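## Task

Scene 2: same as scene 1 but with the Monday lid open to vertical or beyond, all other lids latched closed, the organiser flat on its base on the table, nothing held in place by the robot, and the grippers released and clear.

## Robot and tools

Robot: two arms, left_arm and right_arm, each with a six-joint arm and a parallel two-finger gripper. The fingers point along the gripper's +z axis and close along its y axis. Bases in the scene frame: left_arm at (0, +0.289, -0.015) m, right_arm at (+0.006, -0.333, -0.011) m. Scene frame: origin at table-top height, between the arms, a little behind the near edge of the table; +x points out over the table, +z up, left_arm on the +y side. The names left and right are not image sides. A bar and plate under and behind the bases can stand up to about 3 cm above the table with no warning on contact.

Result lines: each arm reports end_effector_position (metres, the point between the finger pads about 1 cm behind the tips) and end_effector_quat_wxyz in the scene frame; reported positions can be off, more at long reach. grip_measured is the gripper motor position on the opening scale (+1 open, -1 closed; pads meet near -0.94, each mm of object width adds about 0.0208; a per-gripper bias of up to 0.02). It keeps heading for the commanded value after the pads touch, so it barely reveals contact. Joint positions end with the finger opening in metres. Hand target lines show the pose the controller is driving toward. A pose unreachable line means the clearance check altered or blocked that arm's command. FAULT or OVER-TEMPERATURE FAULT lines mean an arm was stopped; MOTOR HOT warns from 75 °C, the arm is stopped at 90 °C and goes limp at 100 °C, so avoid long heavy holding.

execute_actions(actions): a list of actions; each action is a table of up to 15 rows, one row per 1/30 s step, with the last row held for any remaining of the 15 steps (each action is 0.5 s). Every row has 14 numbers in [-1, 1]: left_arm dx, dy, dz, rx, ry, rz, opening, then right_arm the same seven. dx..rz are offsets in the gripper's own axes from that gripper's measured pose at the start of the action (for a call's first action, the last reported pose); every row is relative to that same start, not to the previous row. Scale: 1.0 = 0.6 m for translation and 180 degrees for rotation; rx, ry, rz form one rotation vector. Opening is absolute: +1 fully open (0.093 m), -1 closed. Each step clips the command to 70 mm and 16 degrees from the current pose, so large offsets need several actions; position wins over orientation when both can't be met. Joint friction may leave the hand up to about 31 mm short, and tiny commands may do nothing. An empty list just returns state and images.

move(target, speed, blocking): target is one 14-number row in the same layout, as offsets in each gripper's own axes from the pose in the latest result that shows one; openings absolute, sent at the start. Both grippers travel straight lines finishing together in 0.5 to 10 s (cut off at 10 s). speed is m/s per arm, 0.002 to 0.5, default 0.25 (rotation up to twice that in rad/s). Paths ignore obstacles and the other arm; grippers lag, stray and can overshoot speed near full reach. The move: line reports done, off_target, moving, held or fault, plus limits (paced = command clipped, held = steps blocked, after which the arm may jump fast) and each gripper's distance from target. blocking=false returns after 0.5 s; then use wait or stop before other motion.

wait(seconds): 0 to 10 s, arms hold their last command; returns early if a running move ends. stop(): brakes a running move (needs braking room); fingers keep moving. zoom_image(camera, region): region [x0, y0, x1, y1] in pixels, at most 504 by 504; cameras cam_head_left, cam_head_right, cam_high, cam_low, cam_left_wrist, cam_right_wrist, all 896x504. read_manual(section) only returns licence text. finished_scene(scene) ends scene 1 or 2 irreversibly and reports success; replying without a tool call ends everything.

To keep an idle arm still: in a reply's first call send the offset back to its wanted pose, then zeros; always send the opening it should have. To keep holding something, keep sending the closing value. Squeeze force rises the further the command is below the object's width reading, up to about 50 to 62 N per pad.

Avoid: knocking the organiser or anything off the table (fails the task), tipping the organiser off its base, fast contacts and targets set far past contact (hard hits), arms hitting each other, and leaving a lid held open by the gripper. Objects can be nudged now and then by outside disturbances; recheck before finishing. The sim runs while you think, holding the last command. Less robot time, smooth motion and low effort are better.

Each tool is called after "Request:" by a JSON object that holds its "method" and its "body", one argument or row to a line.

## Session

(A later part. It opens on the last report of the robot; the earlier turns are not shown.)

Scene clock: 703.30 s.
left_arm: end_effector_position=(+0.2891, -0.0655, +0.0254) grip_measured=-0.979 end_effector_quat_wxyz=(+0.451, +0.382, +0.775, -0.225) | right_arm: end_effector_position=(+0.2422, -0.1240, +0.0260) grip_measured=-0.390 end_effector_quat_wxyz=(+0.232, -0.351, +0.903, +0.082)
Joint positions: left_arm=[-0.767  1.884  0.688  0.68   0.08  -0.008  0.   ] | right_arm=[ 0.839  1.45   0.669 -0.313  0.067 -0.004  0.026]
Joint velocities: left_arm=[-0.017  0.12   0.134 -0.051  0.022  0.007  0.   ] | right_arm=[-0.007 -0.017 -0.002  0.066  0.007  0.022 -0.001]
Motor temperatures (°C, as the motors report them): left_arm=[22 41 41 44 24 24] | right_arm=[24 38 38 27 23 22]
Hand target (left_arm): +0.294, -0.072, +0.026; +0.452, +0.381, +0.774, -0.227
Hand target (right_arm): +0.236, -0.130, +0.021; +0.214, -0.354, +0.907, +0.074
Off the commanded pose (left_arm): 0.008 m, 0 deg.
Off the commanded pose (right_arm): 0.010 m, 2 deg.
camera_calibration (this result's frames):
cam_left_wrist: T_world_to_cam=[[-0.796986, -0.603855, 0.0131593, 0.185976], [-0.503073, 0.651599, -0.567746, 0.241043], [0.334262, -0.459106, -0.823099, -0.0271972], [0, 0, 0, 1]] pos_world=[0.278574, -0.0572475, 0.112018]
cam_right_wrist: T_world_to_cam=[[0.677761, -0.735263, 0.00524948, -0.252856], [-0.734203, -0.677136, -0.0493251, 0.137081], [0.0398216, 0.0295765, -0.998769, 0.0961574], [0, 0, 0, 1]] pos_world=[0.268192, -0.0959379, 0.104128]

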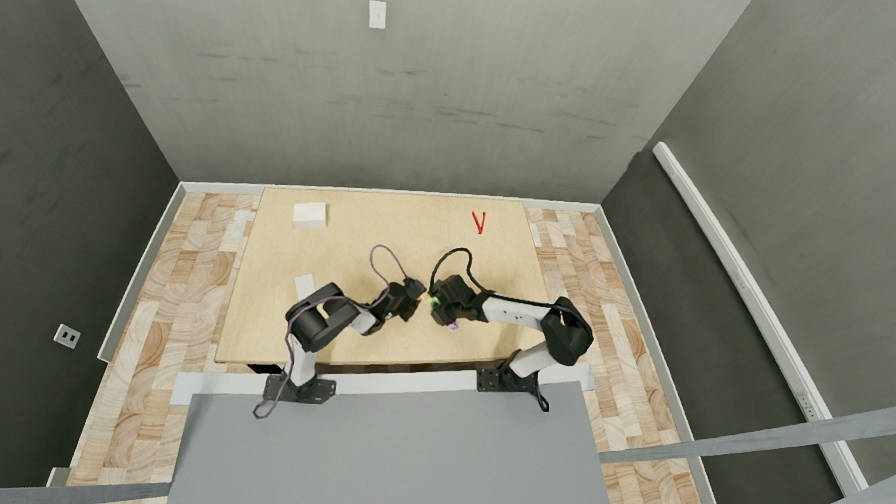

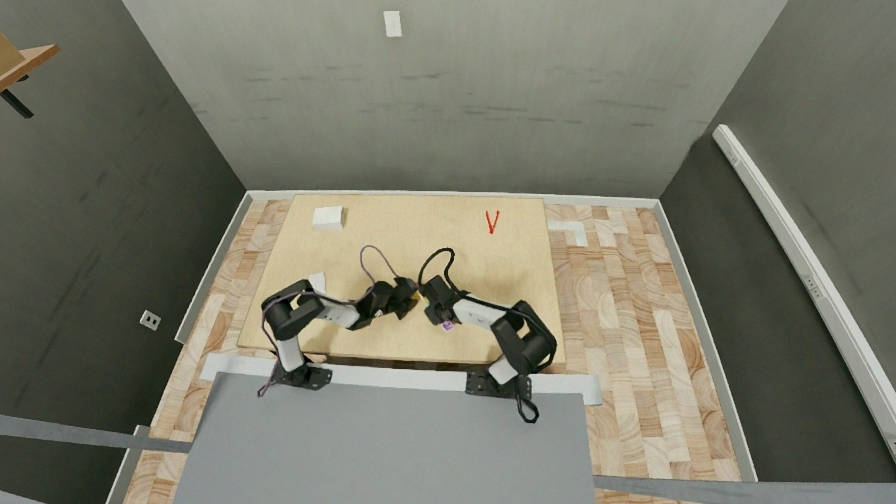

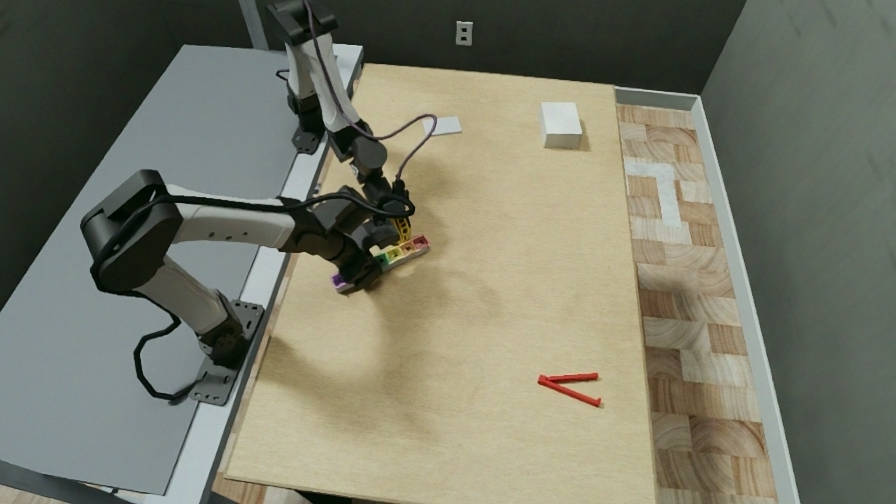

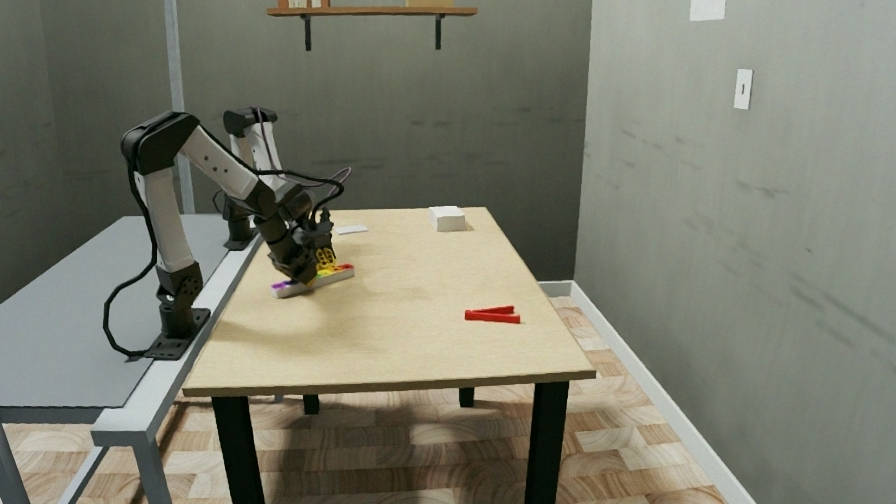

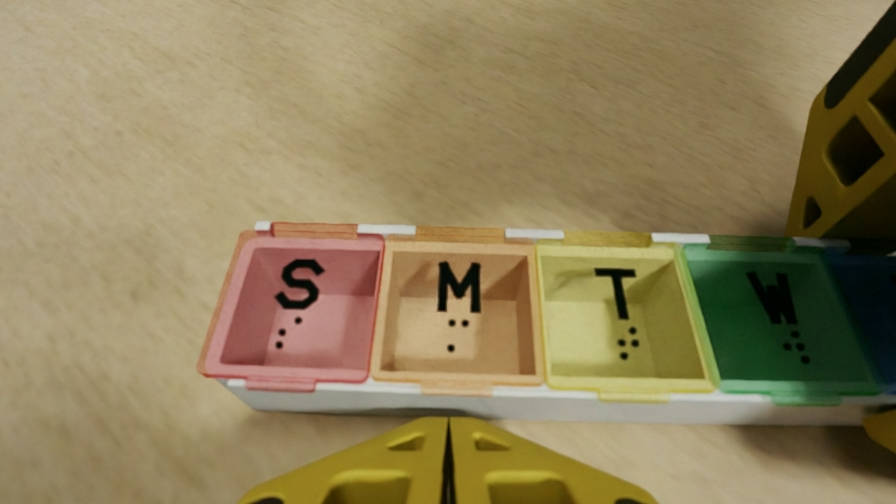

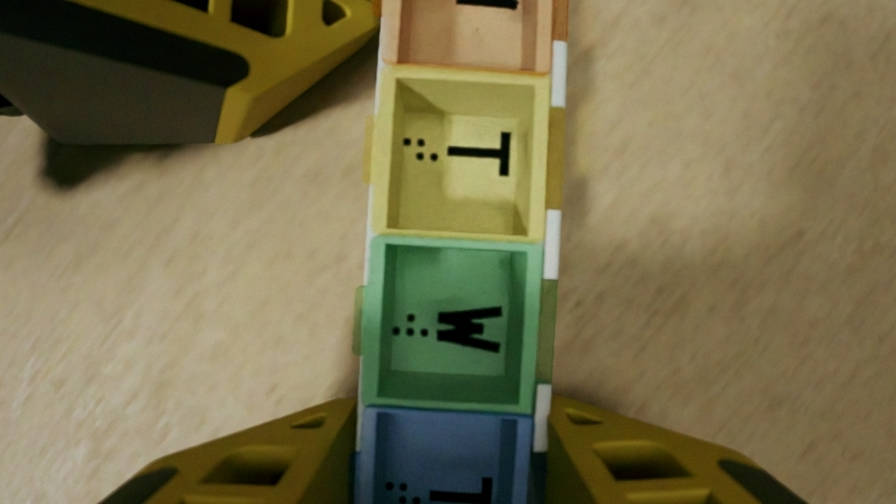

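Request:
{"method": "execute_actions", "body": {
  "actions": []
}}

Scene clock: 715.50 s.
left_arm: end_effector_position=(+0.2907, -0.0674, +0.0268) grip_measured=-0.979 end_effector_quat_wxyz=(+0.453, +0.381, +0.774, -0.226) | right_arm: end_effector_position=(+0.2422, -0.1241, +0.0260) grip_measured=-0.390 end_effector_quat_wxyz=(+0.233, -0.351, +0.904, +0.081)
Joint positions: left_arm=[-0.767  1.887  0.696  0.679  0.08  -0.008  0.   ] | right_arm=[ 0.839  1.45   0.669 -0.313  0.068 -0.003  0.026]
Joint velocities: left_arm=[-0.007  0.007 -0.002 -0.022 -0.037 -0.022  0.   ] | right_arm=[-0.017  0.002 -0.017 -0.081  0.022  0.022 -0.001]
Motor temperatures (°C, as the motors report them): left_arm=[22 41 41 44 24 24] | right_arm=[24 38 38 28 23 22]
Hand target (left_arm): +0.294, -0.072, +0.026; +0.452, +0.381, +0.774, -0.227
Hand target (right_arm): +0.236, -0.130, +0.021; +0.214, -0.354, +0.907, +0.074
Off the commanded pose (left_arm): 0.006 m, 0 deg.
Off the commanded pose (right_arm): 0.010 m, 2 deg.
camera_calibration (this result's frames):
cam_left_wrist: T_world_to_cam=[[-0.79714, -0.603658, 0.0128385, 0.186135], [-0.501235, 0.649733, -0.571498, 0.24328], [0.336648, -0.461999, -0.820503, -0.0283626], [0, 0, 0, 1]] pos_world=[0.279864, -0.0588085, 0.113373]
cam_right_wrist: T_world_to_cam=[[0.676753, -0.736191, 0.00537374, -0.252859], [-0.735125, -0.676134, -0.0493433, 0.137427], [0.0399594, 0.0294429, -0.998767, 0.0961086], [0, 0, 0, 1]] pos_world=[0.268309, -0.0960628, 0.10413]

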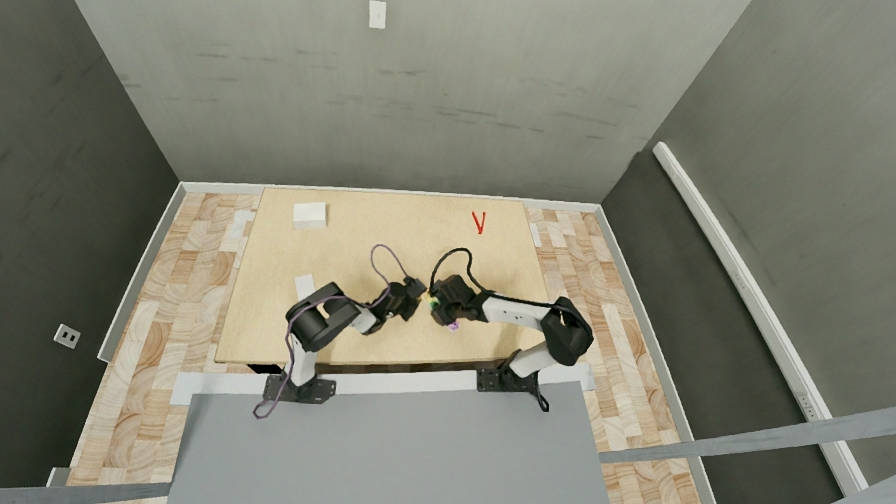

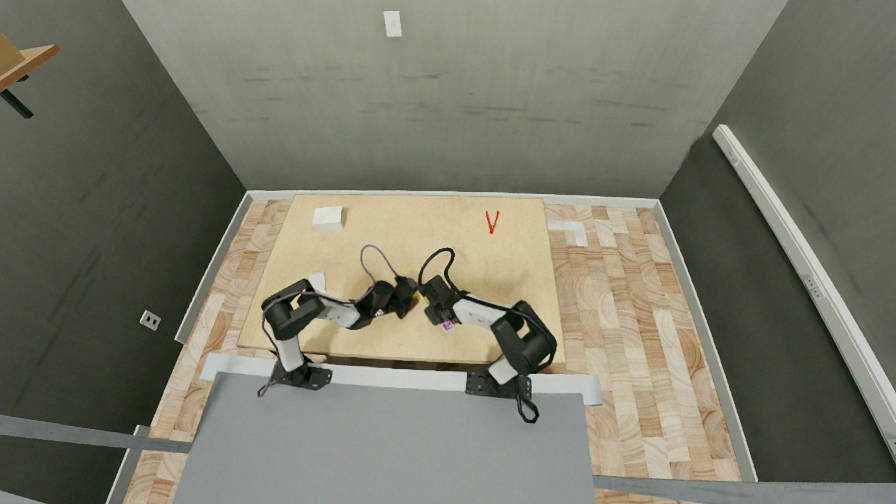

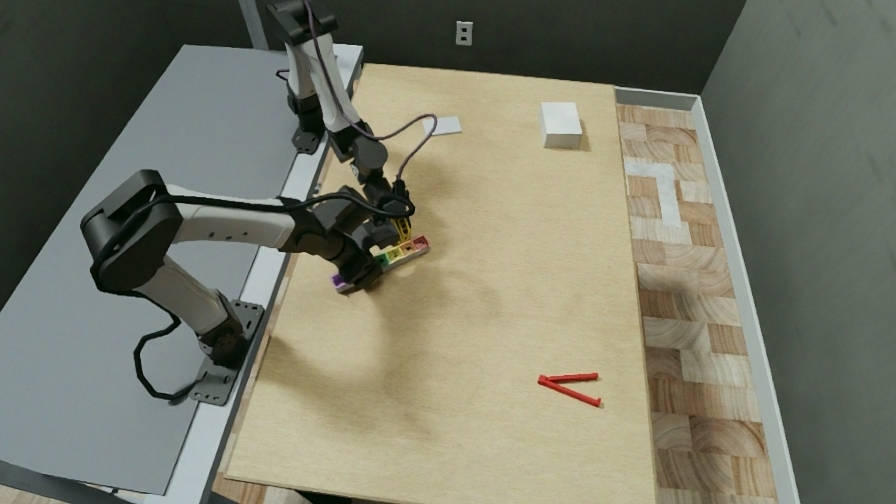

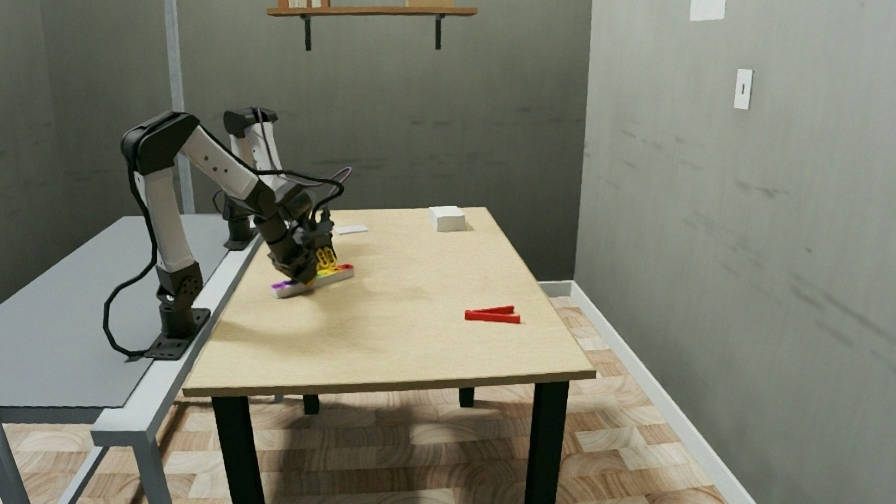

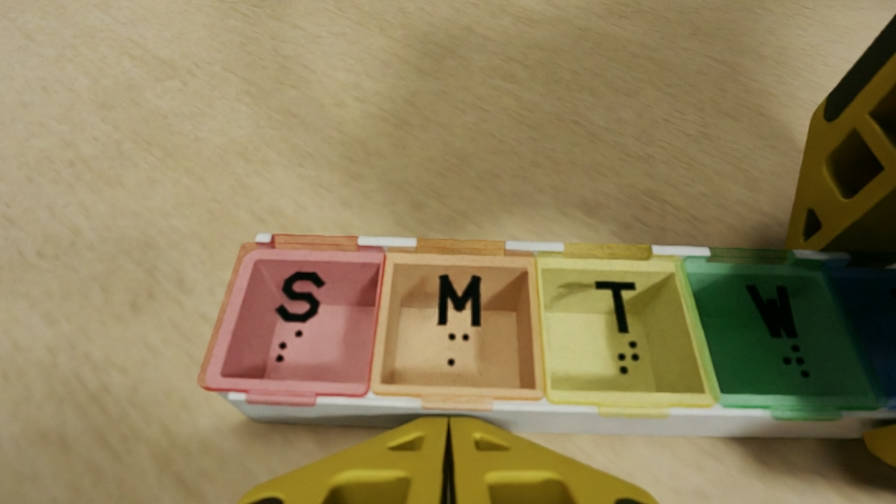

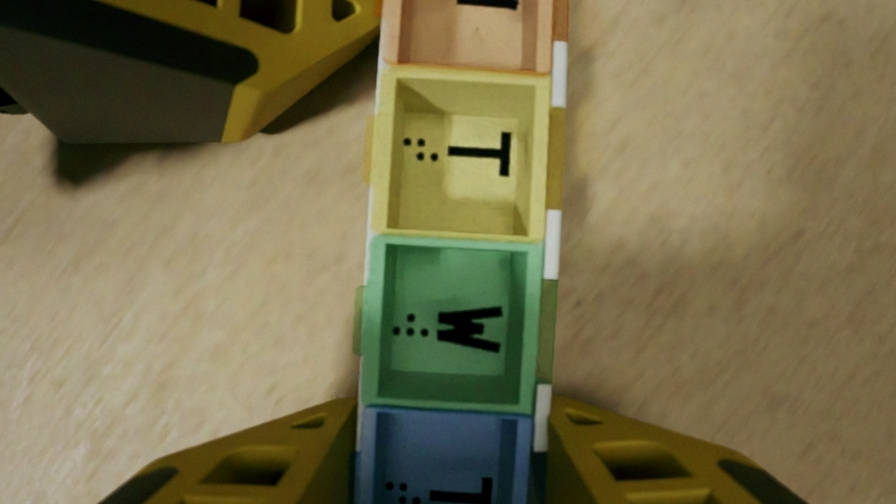

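Request:
{"method": "zoom_image", "body": {
  "camera": "cam_left_wrist",
  "region": [300, 300, 620, 504]
}}

Request:
{"method": "zoom_image", "body": {
  "camera": "cam_low",
  "region": [250, 220, 390, 310]
}}

Region (300, 300, 620, 504) of cam_left_wrist's 896x504 image, scaled by 1.575, with more detail than that image has; it fills the top 321 rows of this view, and the rest is white.

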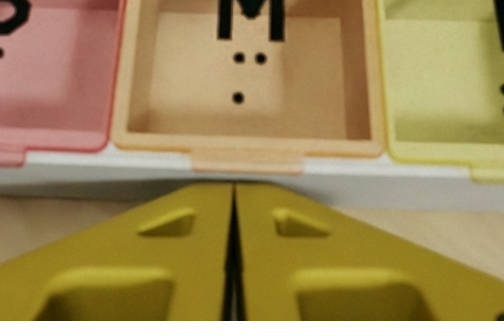

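Region (250, 220, 390, 310) of cam_low's 896x504 image, scaled by 3.600, with more detail than that image has; it fills the top 324 rows of this view, and the rest is white.

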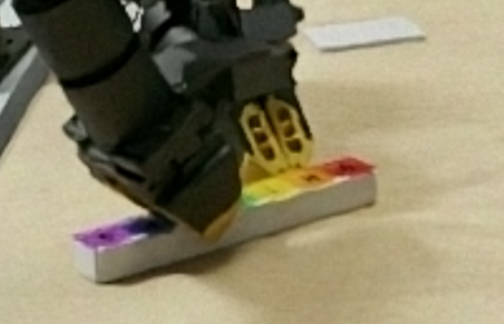

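Request:
{"method": "execute_actions", "body": {
  "actions": [
    [[-0.03285,-0.00034,-0.00421,0,-0.01719,0.00138,-1,0.0162,0,-0.0003,0,0.0127,-0.0009,-0.42],[-0.06102,-0.00054,-0.00672,0,-0.03947,0.00316,-1,0.0162,0,-0.0003,0,0.0127,-0.0009,-0.42],[-0.06364,-0.00053,-0.00661,0,-0.04202,0.00336,-1,0.0162,0,-0.0003,0,0.0127,-0.0009,-0.42],[-0.066,-0.0005,-0.00627,0,-0.04297,0.00344,-1,0.0162,0,-0.0003,0,0.0127,-0.0009,-0.42],[-0.05994,-0.0002,-0.00218,0,-0.03788,0.00303,-1,0.0162,0,-0.0003,0,0.0127,-0.0009,-0.42],[-0.05516,0.0003,0.00339,0,-0.03247,0.0026,-1,0.0162,0,-0.0003,0,0.0127,-0.0009,-0.42],[-0.05952,0.0032,0.00876,-0.0008,-0.0331,0.0022,-1,0.0162,0,-0.0003,0,0.0127,-0.0009,-0.42],[-0.06442,0.0061,0.01454,-0.0017,-0.0347,0.0018,-1,0.0162,0,-0.0003,0,0.0127,-0.0009,-0.42],[-0.06783,0.0099,0.02096,-0.0028,-0.03565,0.00125,-1,0.0162,0,-0.0003,0,0.0127,-0.0009,-0.42],[-0.07036,0.0104,0.02727,-0.0028,-0.03629,0.0013,-1,0.0162,0,-0.0003,0,0.0127,-0.0009,-0.42],[-0.07196,0.0108,0.03305,-0.0028,-0.03661,0.0013,-1,0.0162,0,-0.0003,0,0.0127,-0.0009,-0.42],[-0.07258,0.0112,0.03785,-0.0028,-0.03661,0.0013,-1,0.0162,0,-0.0003,0,0.0127,-0.0009,-0.42],[-0.07216,0.0115,0.04079,-0.0028,-0.03629,0.0013,-1,0.0162,0,-0.0003,0,0.0127,-0.0009,-0.42],[-0.07157,0.0116,0.04243,-0.0028,-0.03597,0.0013,-1,0.0162,0,-0.0003,0,0.0127,-0.0009,-0.42],[-0.07157,0.0116,0.04243,-0.0028,-0.03597,0.0013,-1,0.0162,0,-0.0003,0,0.0127,-0.0009,-0.42]]
  ]
}}

Scene clock: 820.13 s.
left_arm: end_effector_position=(+0.3038, -0.0827, +0.0323) grip_measured=-0.979 end_effector_quat_wxyz=(+0.464, +0.379, +0.767, -0.231) | right_arm: end_effector_position=(+0.2506, -0.1335, +0.0265) grip_measured=-0.390 end_effector_quat_wxyz=(+0.241, -0.326, +0.912, +0.061)
Joint positions: left_arm=[-0.767  1.935  0.768  0.685  0.08  -0.008  0.   ] | right_arm=[ 0.825  1.449  0.669 -0.313  0.118  0.025  0.026]
Joint velocities: left_arm=[ 0.007  0.168  0.217 -0.022  0.081 -0.037  0.   ] | right_arm=[-0.046  0.007 -0.007  0.007  0.081  0.081 -0.   ]
Motor temperatures (°C, as the motors report them): left_arm=[22 41 42 45 24 24] | right_arm=[24 38 39 28 23 22]
Hand target (left_arm): +0.321, -0.094, +0.053; +0.498, +0.368, +0.747, -0.242
Hand target (right_arm): +0.236, -0.130, +0.022; +0.215, -0.353, +0.908, +0.074
Off the commanded pose (left_arm): 0.031 m, 5 deg.
Off the commanded pose (right_arm): 0.016 m, 5 deg.
camera_calibration (this result's frames):
cam_left_wrist: T_world_to_cam=[[-0.798092, -0.602439, 0.0107807, 0.187712], [-0.489337, 0.637611, -0.59498, 0.259103], [0.351566, -0.480124, -0.803668, -0.0419469], [0, 0, 0, 1]] pos_world=[0.291348, -0.0722617, 0.118426]
cam_right_wrist: T_world_to_cam=[[0.629617, -0.77609, 0.0356093, -0.259813], [-0.77436, -0.630601, -0.0520475, 0.153173], [0.0628487, 0.00519556, -0.99801, 0.0876223], [0, 0, 0, 1]] pos_world=[0.276687, -0.105502, 0.104672]

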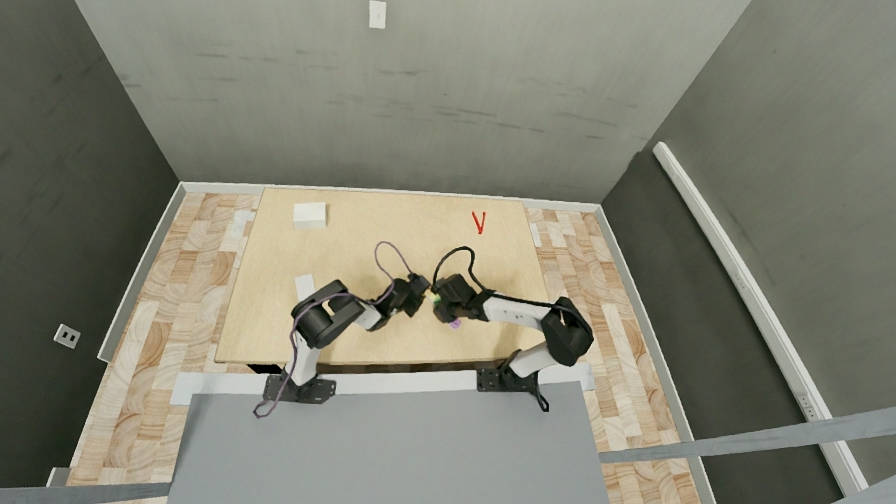

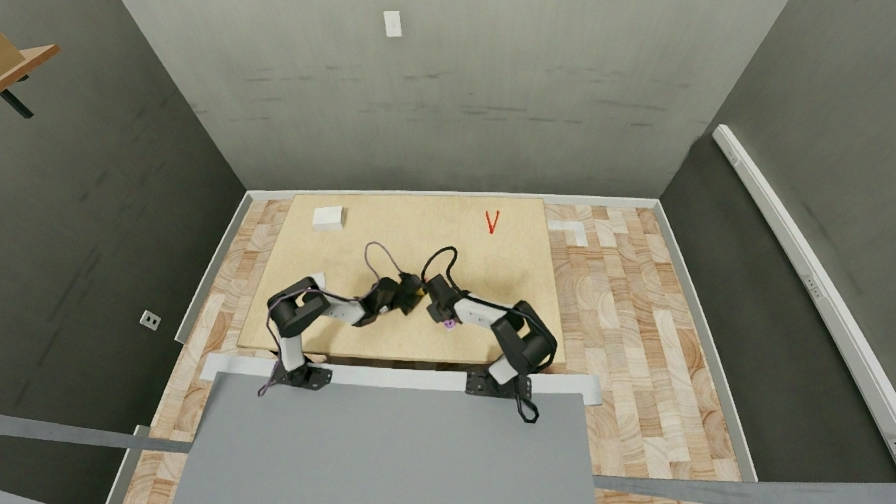

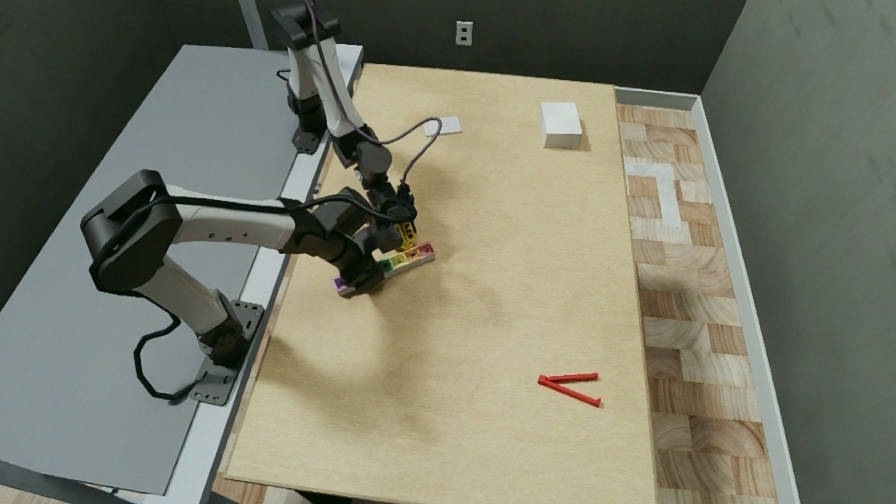

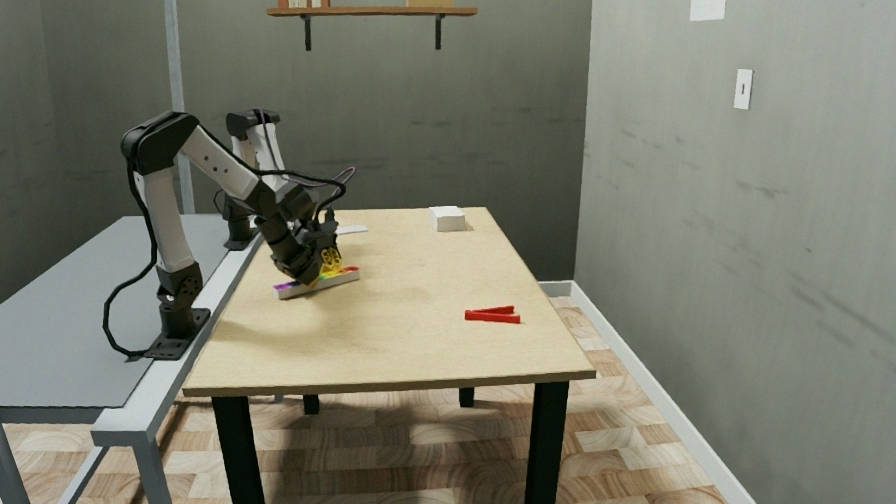

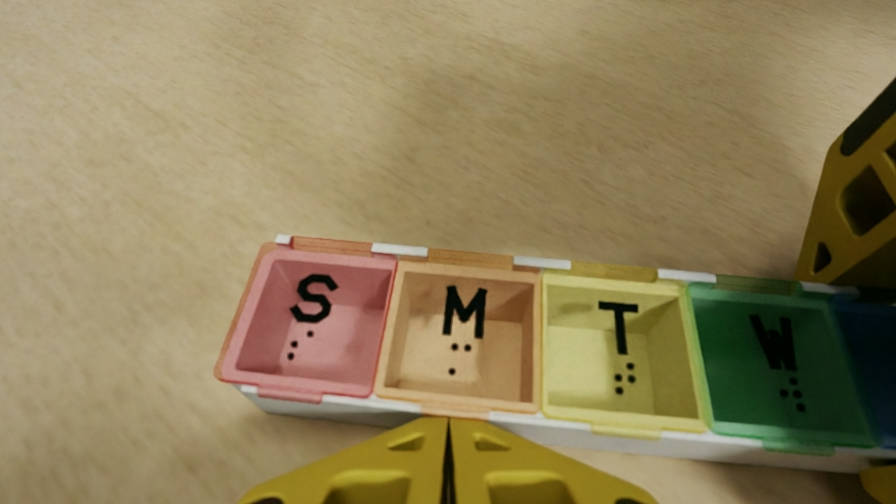

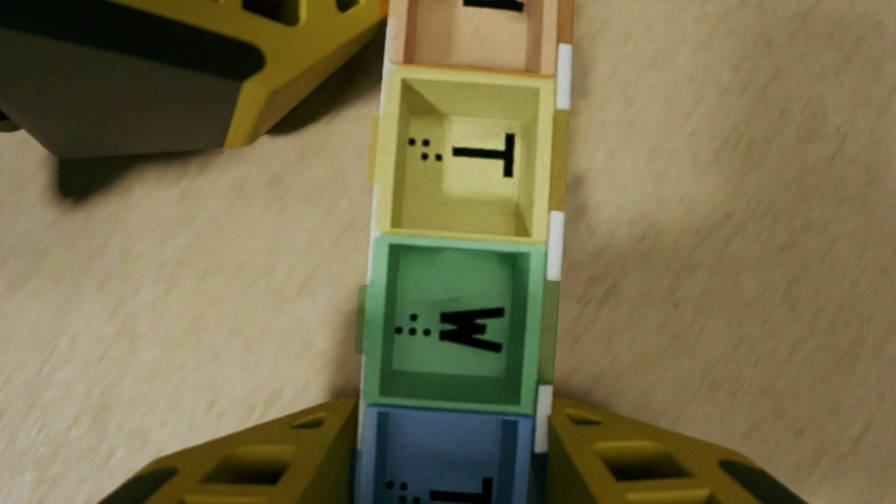

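Request:
{"method": "execute_actions", "body": {
  "actions": []
}}

Scene clock: 822.10 s.
left_arm: end_effector_position=(+0.3053, -0.0844, +0.0323) grip_measured=-0.979 end_effector_quat_wxyz=(+0.465, +0.379, +0.766, -0.231) | right_arm: end_effector_position=(+0.2518, -0.1350, +0.0266) grip_measured=-0.390 end_effector_quat_wxyz=(+0.243, -0.322, +0.913, +0.057)
Joint positions: left_arm=[-0.767  1.942  0.777  0.685  0.08  -0.008  0.   ] | right_arm=[ 0.824  1.449  0.669 -0.313  0.127  0.029  0.026]
Joint velocities: left_arm=[-0.017  0.002  0.012  0.007 -0.037 -0.007  0.   ] | right_arm=[-0.002 -0.002 -0.007 -0.095 -0.037 -0.022 -0.001]
Motor temperatures (°C, as the motors report them): left_arm=[22 41 42 46 24 24] | right_arm=[24 38 39 28 23 22]
Hand target (left_arm): +0.321, -0.094, +0.053; +0.498, +0.368, +0.747, -0.242
Hand target (right_arm): +0.236, -0.130, +0.022; +0.215, -0.353, +0.908, +0.074
Off the commanded pose (left_arm): 0.029 m, 5 deg.
Off the commanded pose (right_arm): 0.017 m, 5 deg.
camera_calibration (this result's frames):
cam_left_wrist: T_world_to_cam=[[-0.798153, -0.602361, 0.0106438, 0.187903], [-0.48854, 0.636795, -0.596508, 0.260709], [0.352535, -0.481304, -0.802537, -0.0436933], [0, 0, 0, 1]] pos_world=[0.292746, -0.073862, 0.118449]
cam_right_wrist: T_world_to_cam=[[0.622035, -0.781893, 0.0414191, -0.260744], [-0.780122, -0.623412, -0.052601, 0.155631], [0.0669496, 0.00040768, -0.997756, 0.0859467], [0, 0, 0, 1]] pos_world=[0.277848, -0.106887, 0.10474]

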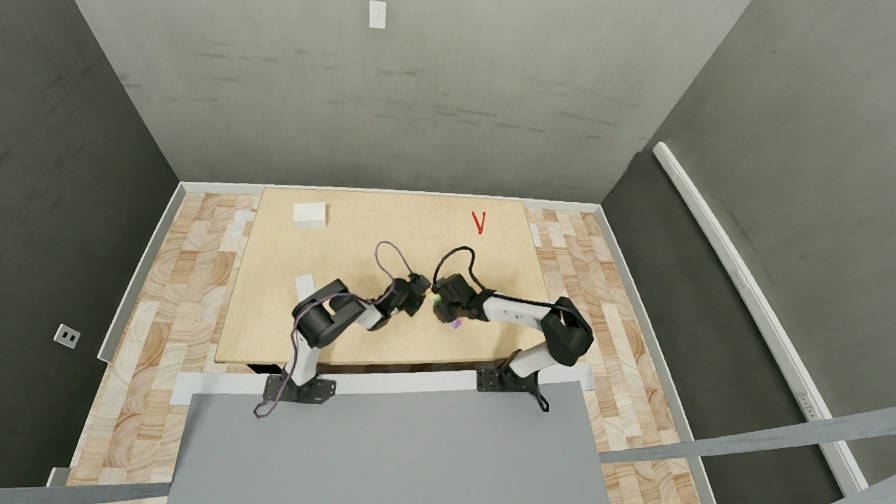

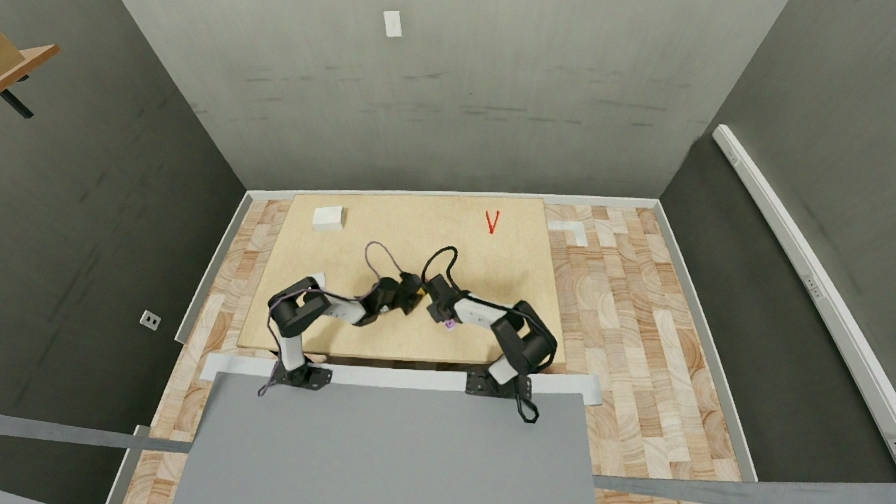

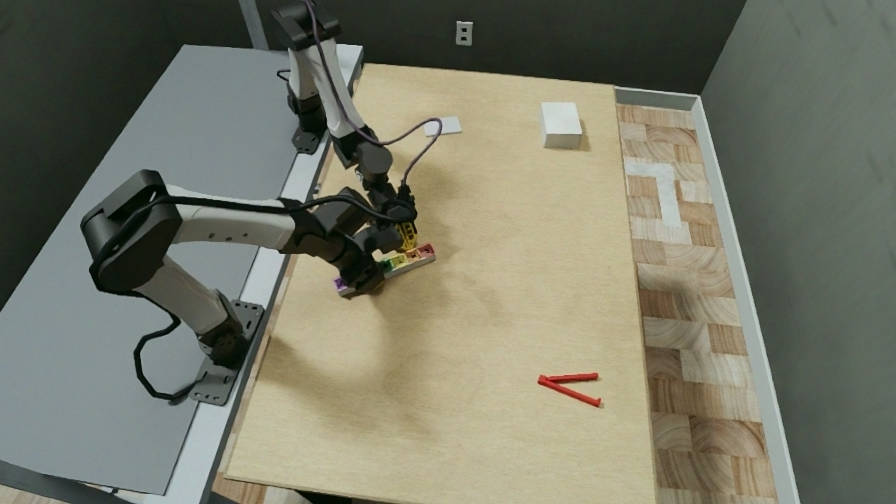

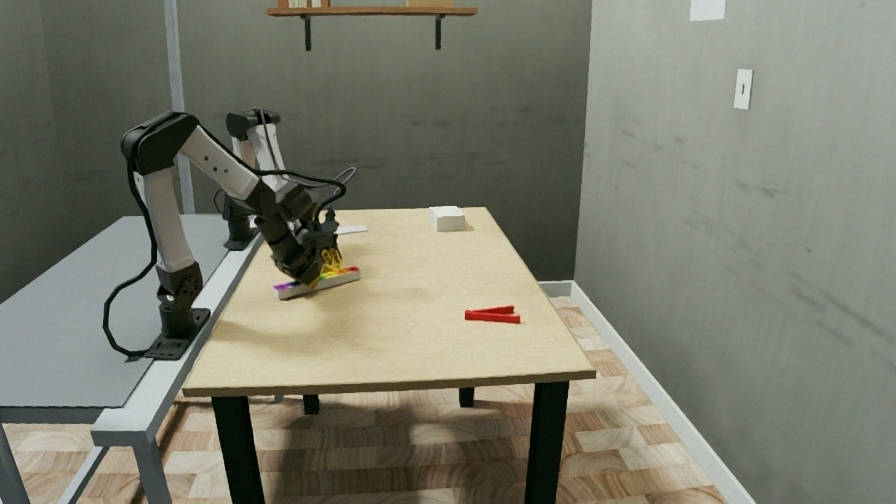

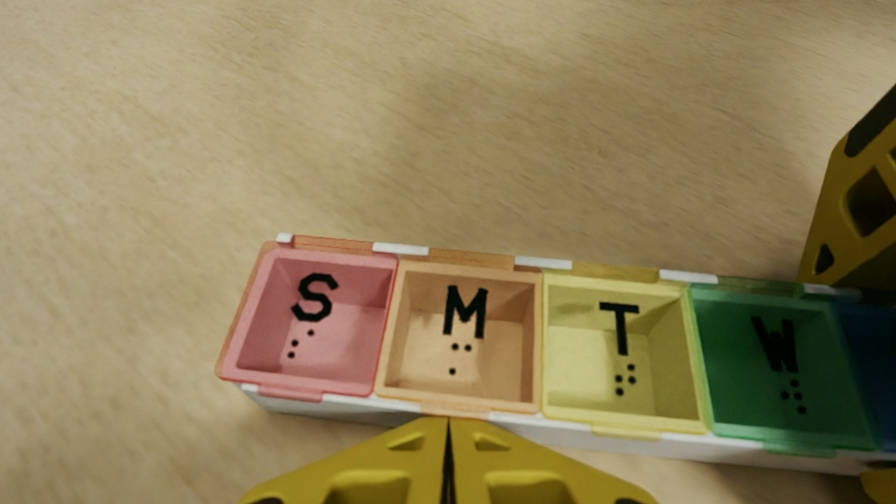

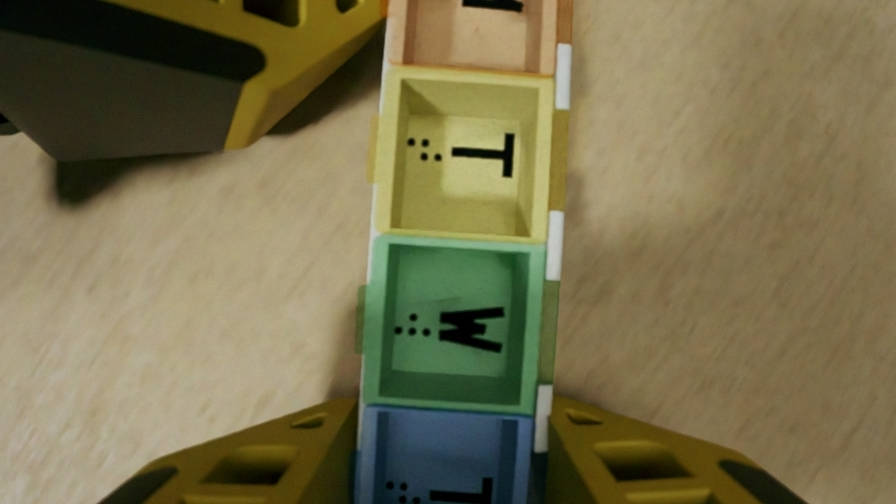

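Request:
{"method": "zoom_image", "body": {
  "camera": "cam_left_wrist",
  "region": [330, 340, 590, 480]
}}

Request:
{"method": "zoom_image", "body": {
  "camera": "cam_right_wrist",
  "region": [280, 0, 600, 160]
}}

Request:
{"method": "zoom_image", "body": {
  "camera": "cam_low",
  "region": [260, 235, 380, 310]
}}

Region (330, 340, 590, 480) of cam_left_wrist's 896x504 image, scaled by 1.938, with more detail than that image has; it fills the top 271 rows of this view, and the rest is white.

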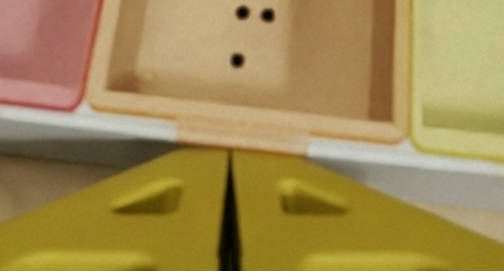

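Region (280, 0, 600, 160) of cam_right_wrist's 896x504 image, scaled by 1.575, with more detail than that image has.

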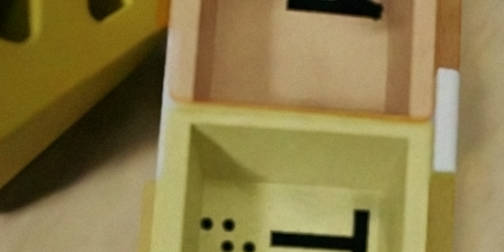

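Region (260, 235, 380, 310) of cam_low's 896x504 image, scaled by 4.200, with more detail than that image has; it fills the top 315 rows of this view, and the rest is white.

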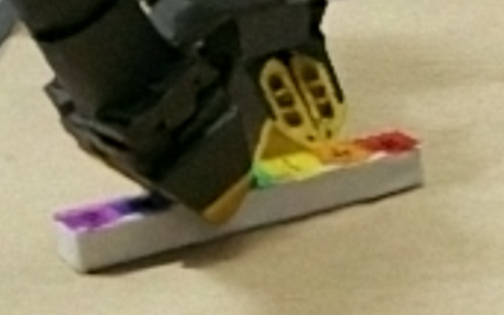

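Request:
{"method": "execute_actions", "body": {
  "actions": [
    [[-0.02656,-0.00064,-0.00797,0,-0.01146,0.00092,-1,0.0162,0,-0.0003,0,0.0127,-0.0016,-0.42],[-0.02656,-0.00064,-0.00797,0,-0.01146,0.00092,-1,0.0162,0,-0.0003,0,0.0127,-0.0016,-0.42],[-0.03141,-0.00065,-0.00817,0,-0.01528,0.00122,-1,0.0162,0,-0.0003,0,0.0127,-0.0016,-0.42],[-0.02558,-0.0005,-0.0059,0,-0.01273,0.001,-1,0.0162,0,-0.0003,0,0.0127,-0.0016,-0.42],[-0.02558,-0.0005,-0.0059,0,-0.01273,0.001,-1,0.0162,0,-0.0003,0,0.0127,-0.0016,-0.42],[-0.03663,-0.0003,-0.0038,0,-0.01719,0.00137,-1,0.0162,0,-0.0003,0,0.0127,-0.0016,-0.42],[-0.04161,-0.0001,-0.0012,0,-0.0191,0.00152,-1,0.0162,0,-0.0003,0,0.0127,-0.0016,-0.42],[-0.04352,0.00014,0.0017,0,-0.01974,0.00157,-1,0.0162,0,-0.0003,0,0.0127,-0.0016,-0.42],[-0.04542,0.0004,0.0046,0,-0.02037,0.00162,-1,0.0162,0,-0.0003,0,0.0127,-0.0016,-0.42],[-0.04572,0.0006,0.0072,0,-0.02037,0.00162,-1,0.0162,0,-0.0003,0,0.0127,-0.0016,-0.42],[-0.04759,0.0008,0.0101,0,-0.02101,0.00168,-1,0.0162,0,-0.0003,0,0.0127,-0.0016,-0.42],[-0.04865,0.00105,0.0129,0,-0.02133,0.0017,-1,0.0162,0,-0.0003,0,0.0127,-0.0016,-0.42],[-0.04961,0.0012,0.0148,0,-0.02165,0.00173,-1,0.0162,0,-0.0003,0,0.0127,-0.0016,-0.42]]
  ]
}}

Scene clock: 882.90 s.
left_arm: end_effector_position=(+0.3065, -0.0858, +0.0339) grip_measured=-0.979 end_effector_quat_wxyz=(+0.460, +0.380, +0.769, -0.229) | right_arm: end_effector_position=(+0.2532, -0.1367, +0.0268) grip_measured=-0.390 end_effector_quat_wxyz=(+0.244, -0.315, +0.916, +0.053)
Joint positions: left_arm=[-0.767  1.937  0.794  0.65   0.08  -0.008  0.   ] | right_arm=[ 0.824  1.449  0.669 -0.313  0.139  0.041  0.026]
Joint velocities: left_arm=[-0.017  0.007  0.056 -0.037 -0.051  0.022  0.   ] | right_arm=[-0.012  0.002  0.002  0.022  0.066  0.007 -0.002]
Motor temperatures (°C, as the motors report them): left_arm=[22 43 45 53 24 24] | right_arm=[24 37 39 28 24 22]
Hand target (left_arm): +0.318, -0.099, +0.055; +0.491, +0.373, +0.749, -0.242
Hand target (right_arm): +0.245, -0.140, +0.022; +0.225, -0.325, +0.917, +0.050
Off the commanded pose (left_arm): 0.029 m, 5 deg.
Off the commanded pose (right_arm): 0.010 m, 3 deg.
camera_calibration (this result's frames):
cam_left_wrist: T_world_to_cam=[[-0.797771, -0.602851, 0.0114897, 0.187766], [-0.493456, 0.641817, -0.587002, 0.264708], [0.346501, -0.473963, -0.809504, -0.040821], [0, 0, 0, 1]] pos_world=[0.29456, -0.0760472, 0.120182]
cam_right_wrist: T_world_to_cam=[[0.608816, -0.791952, 0.0464239, -0.26108], [-0.790128, -0.610571, -0.0538494, 0.159988], [0.0709912, -0.00389639, -0.997469, 0.0843768], [0, 0, 0, 1]] pos_world=[0.279371, -0.10875, 0.104899]

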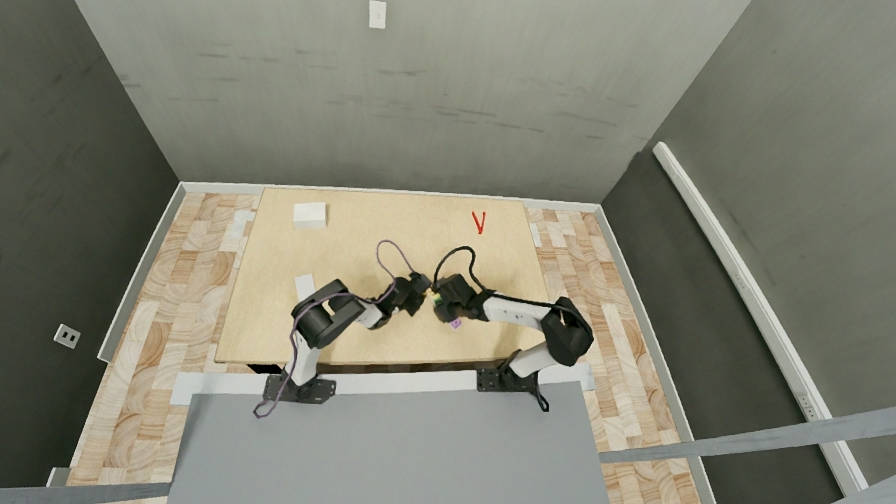

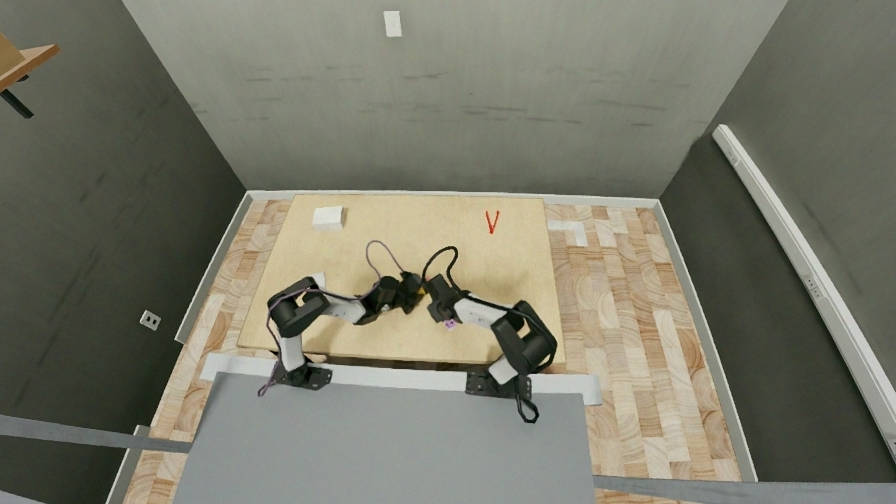

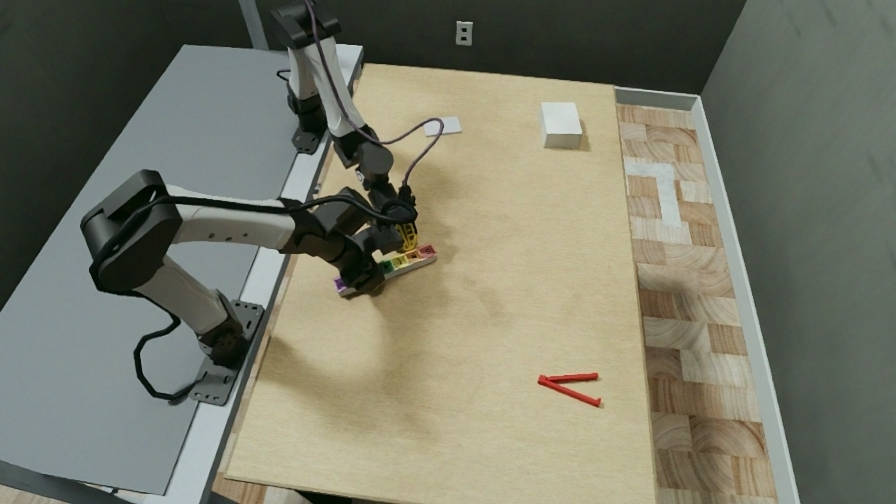

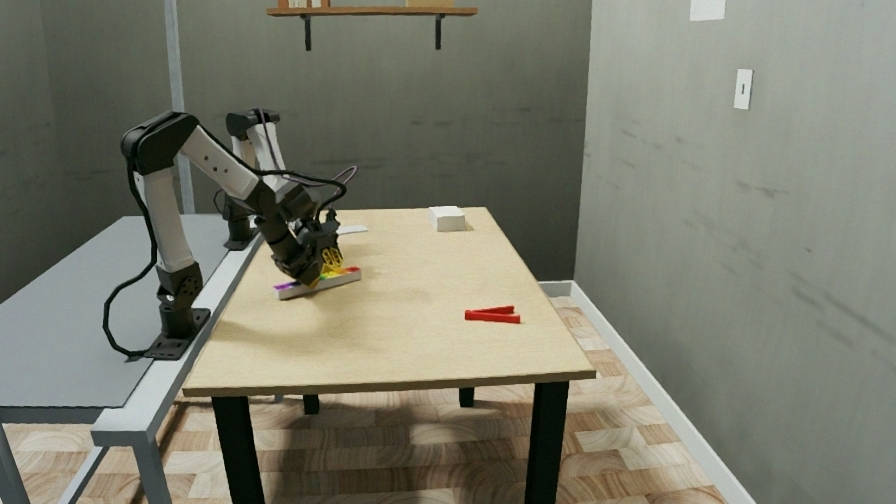

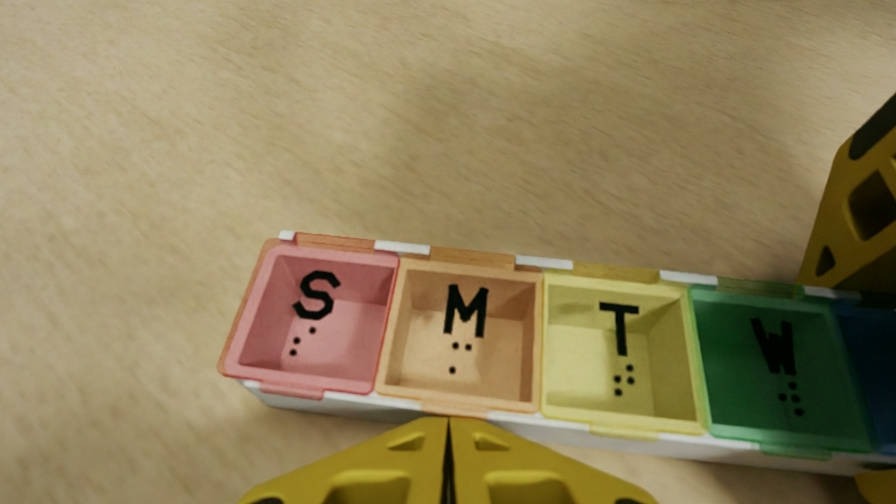

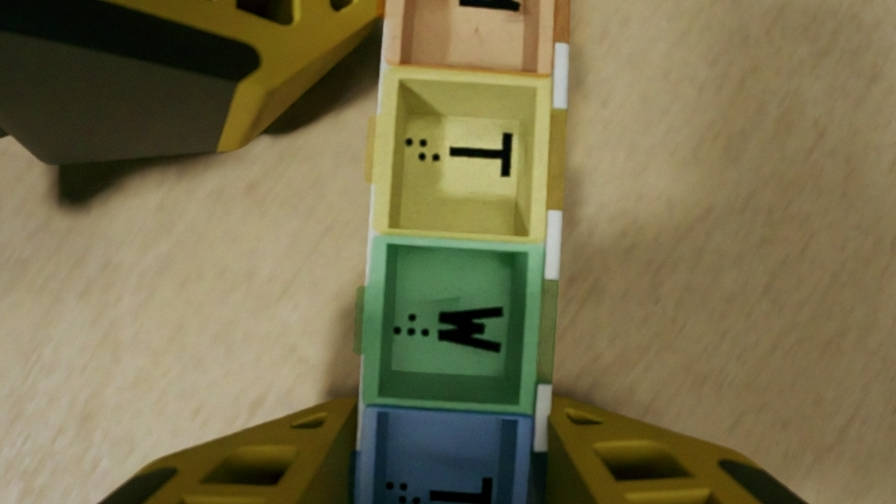

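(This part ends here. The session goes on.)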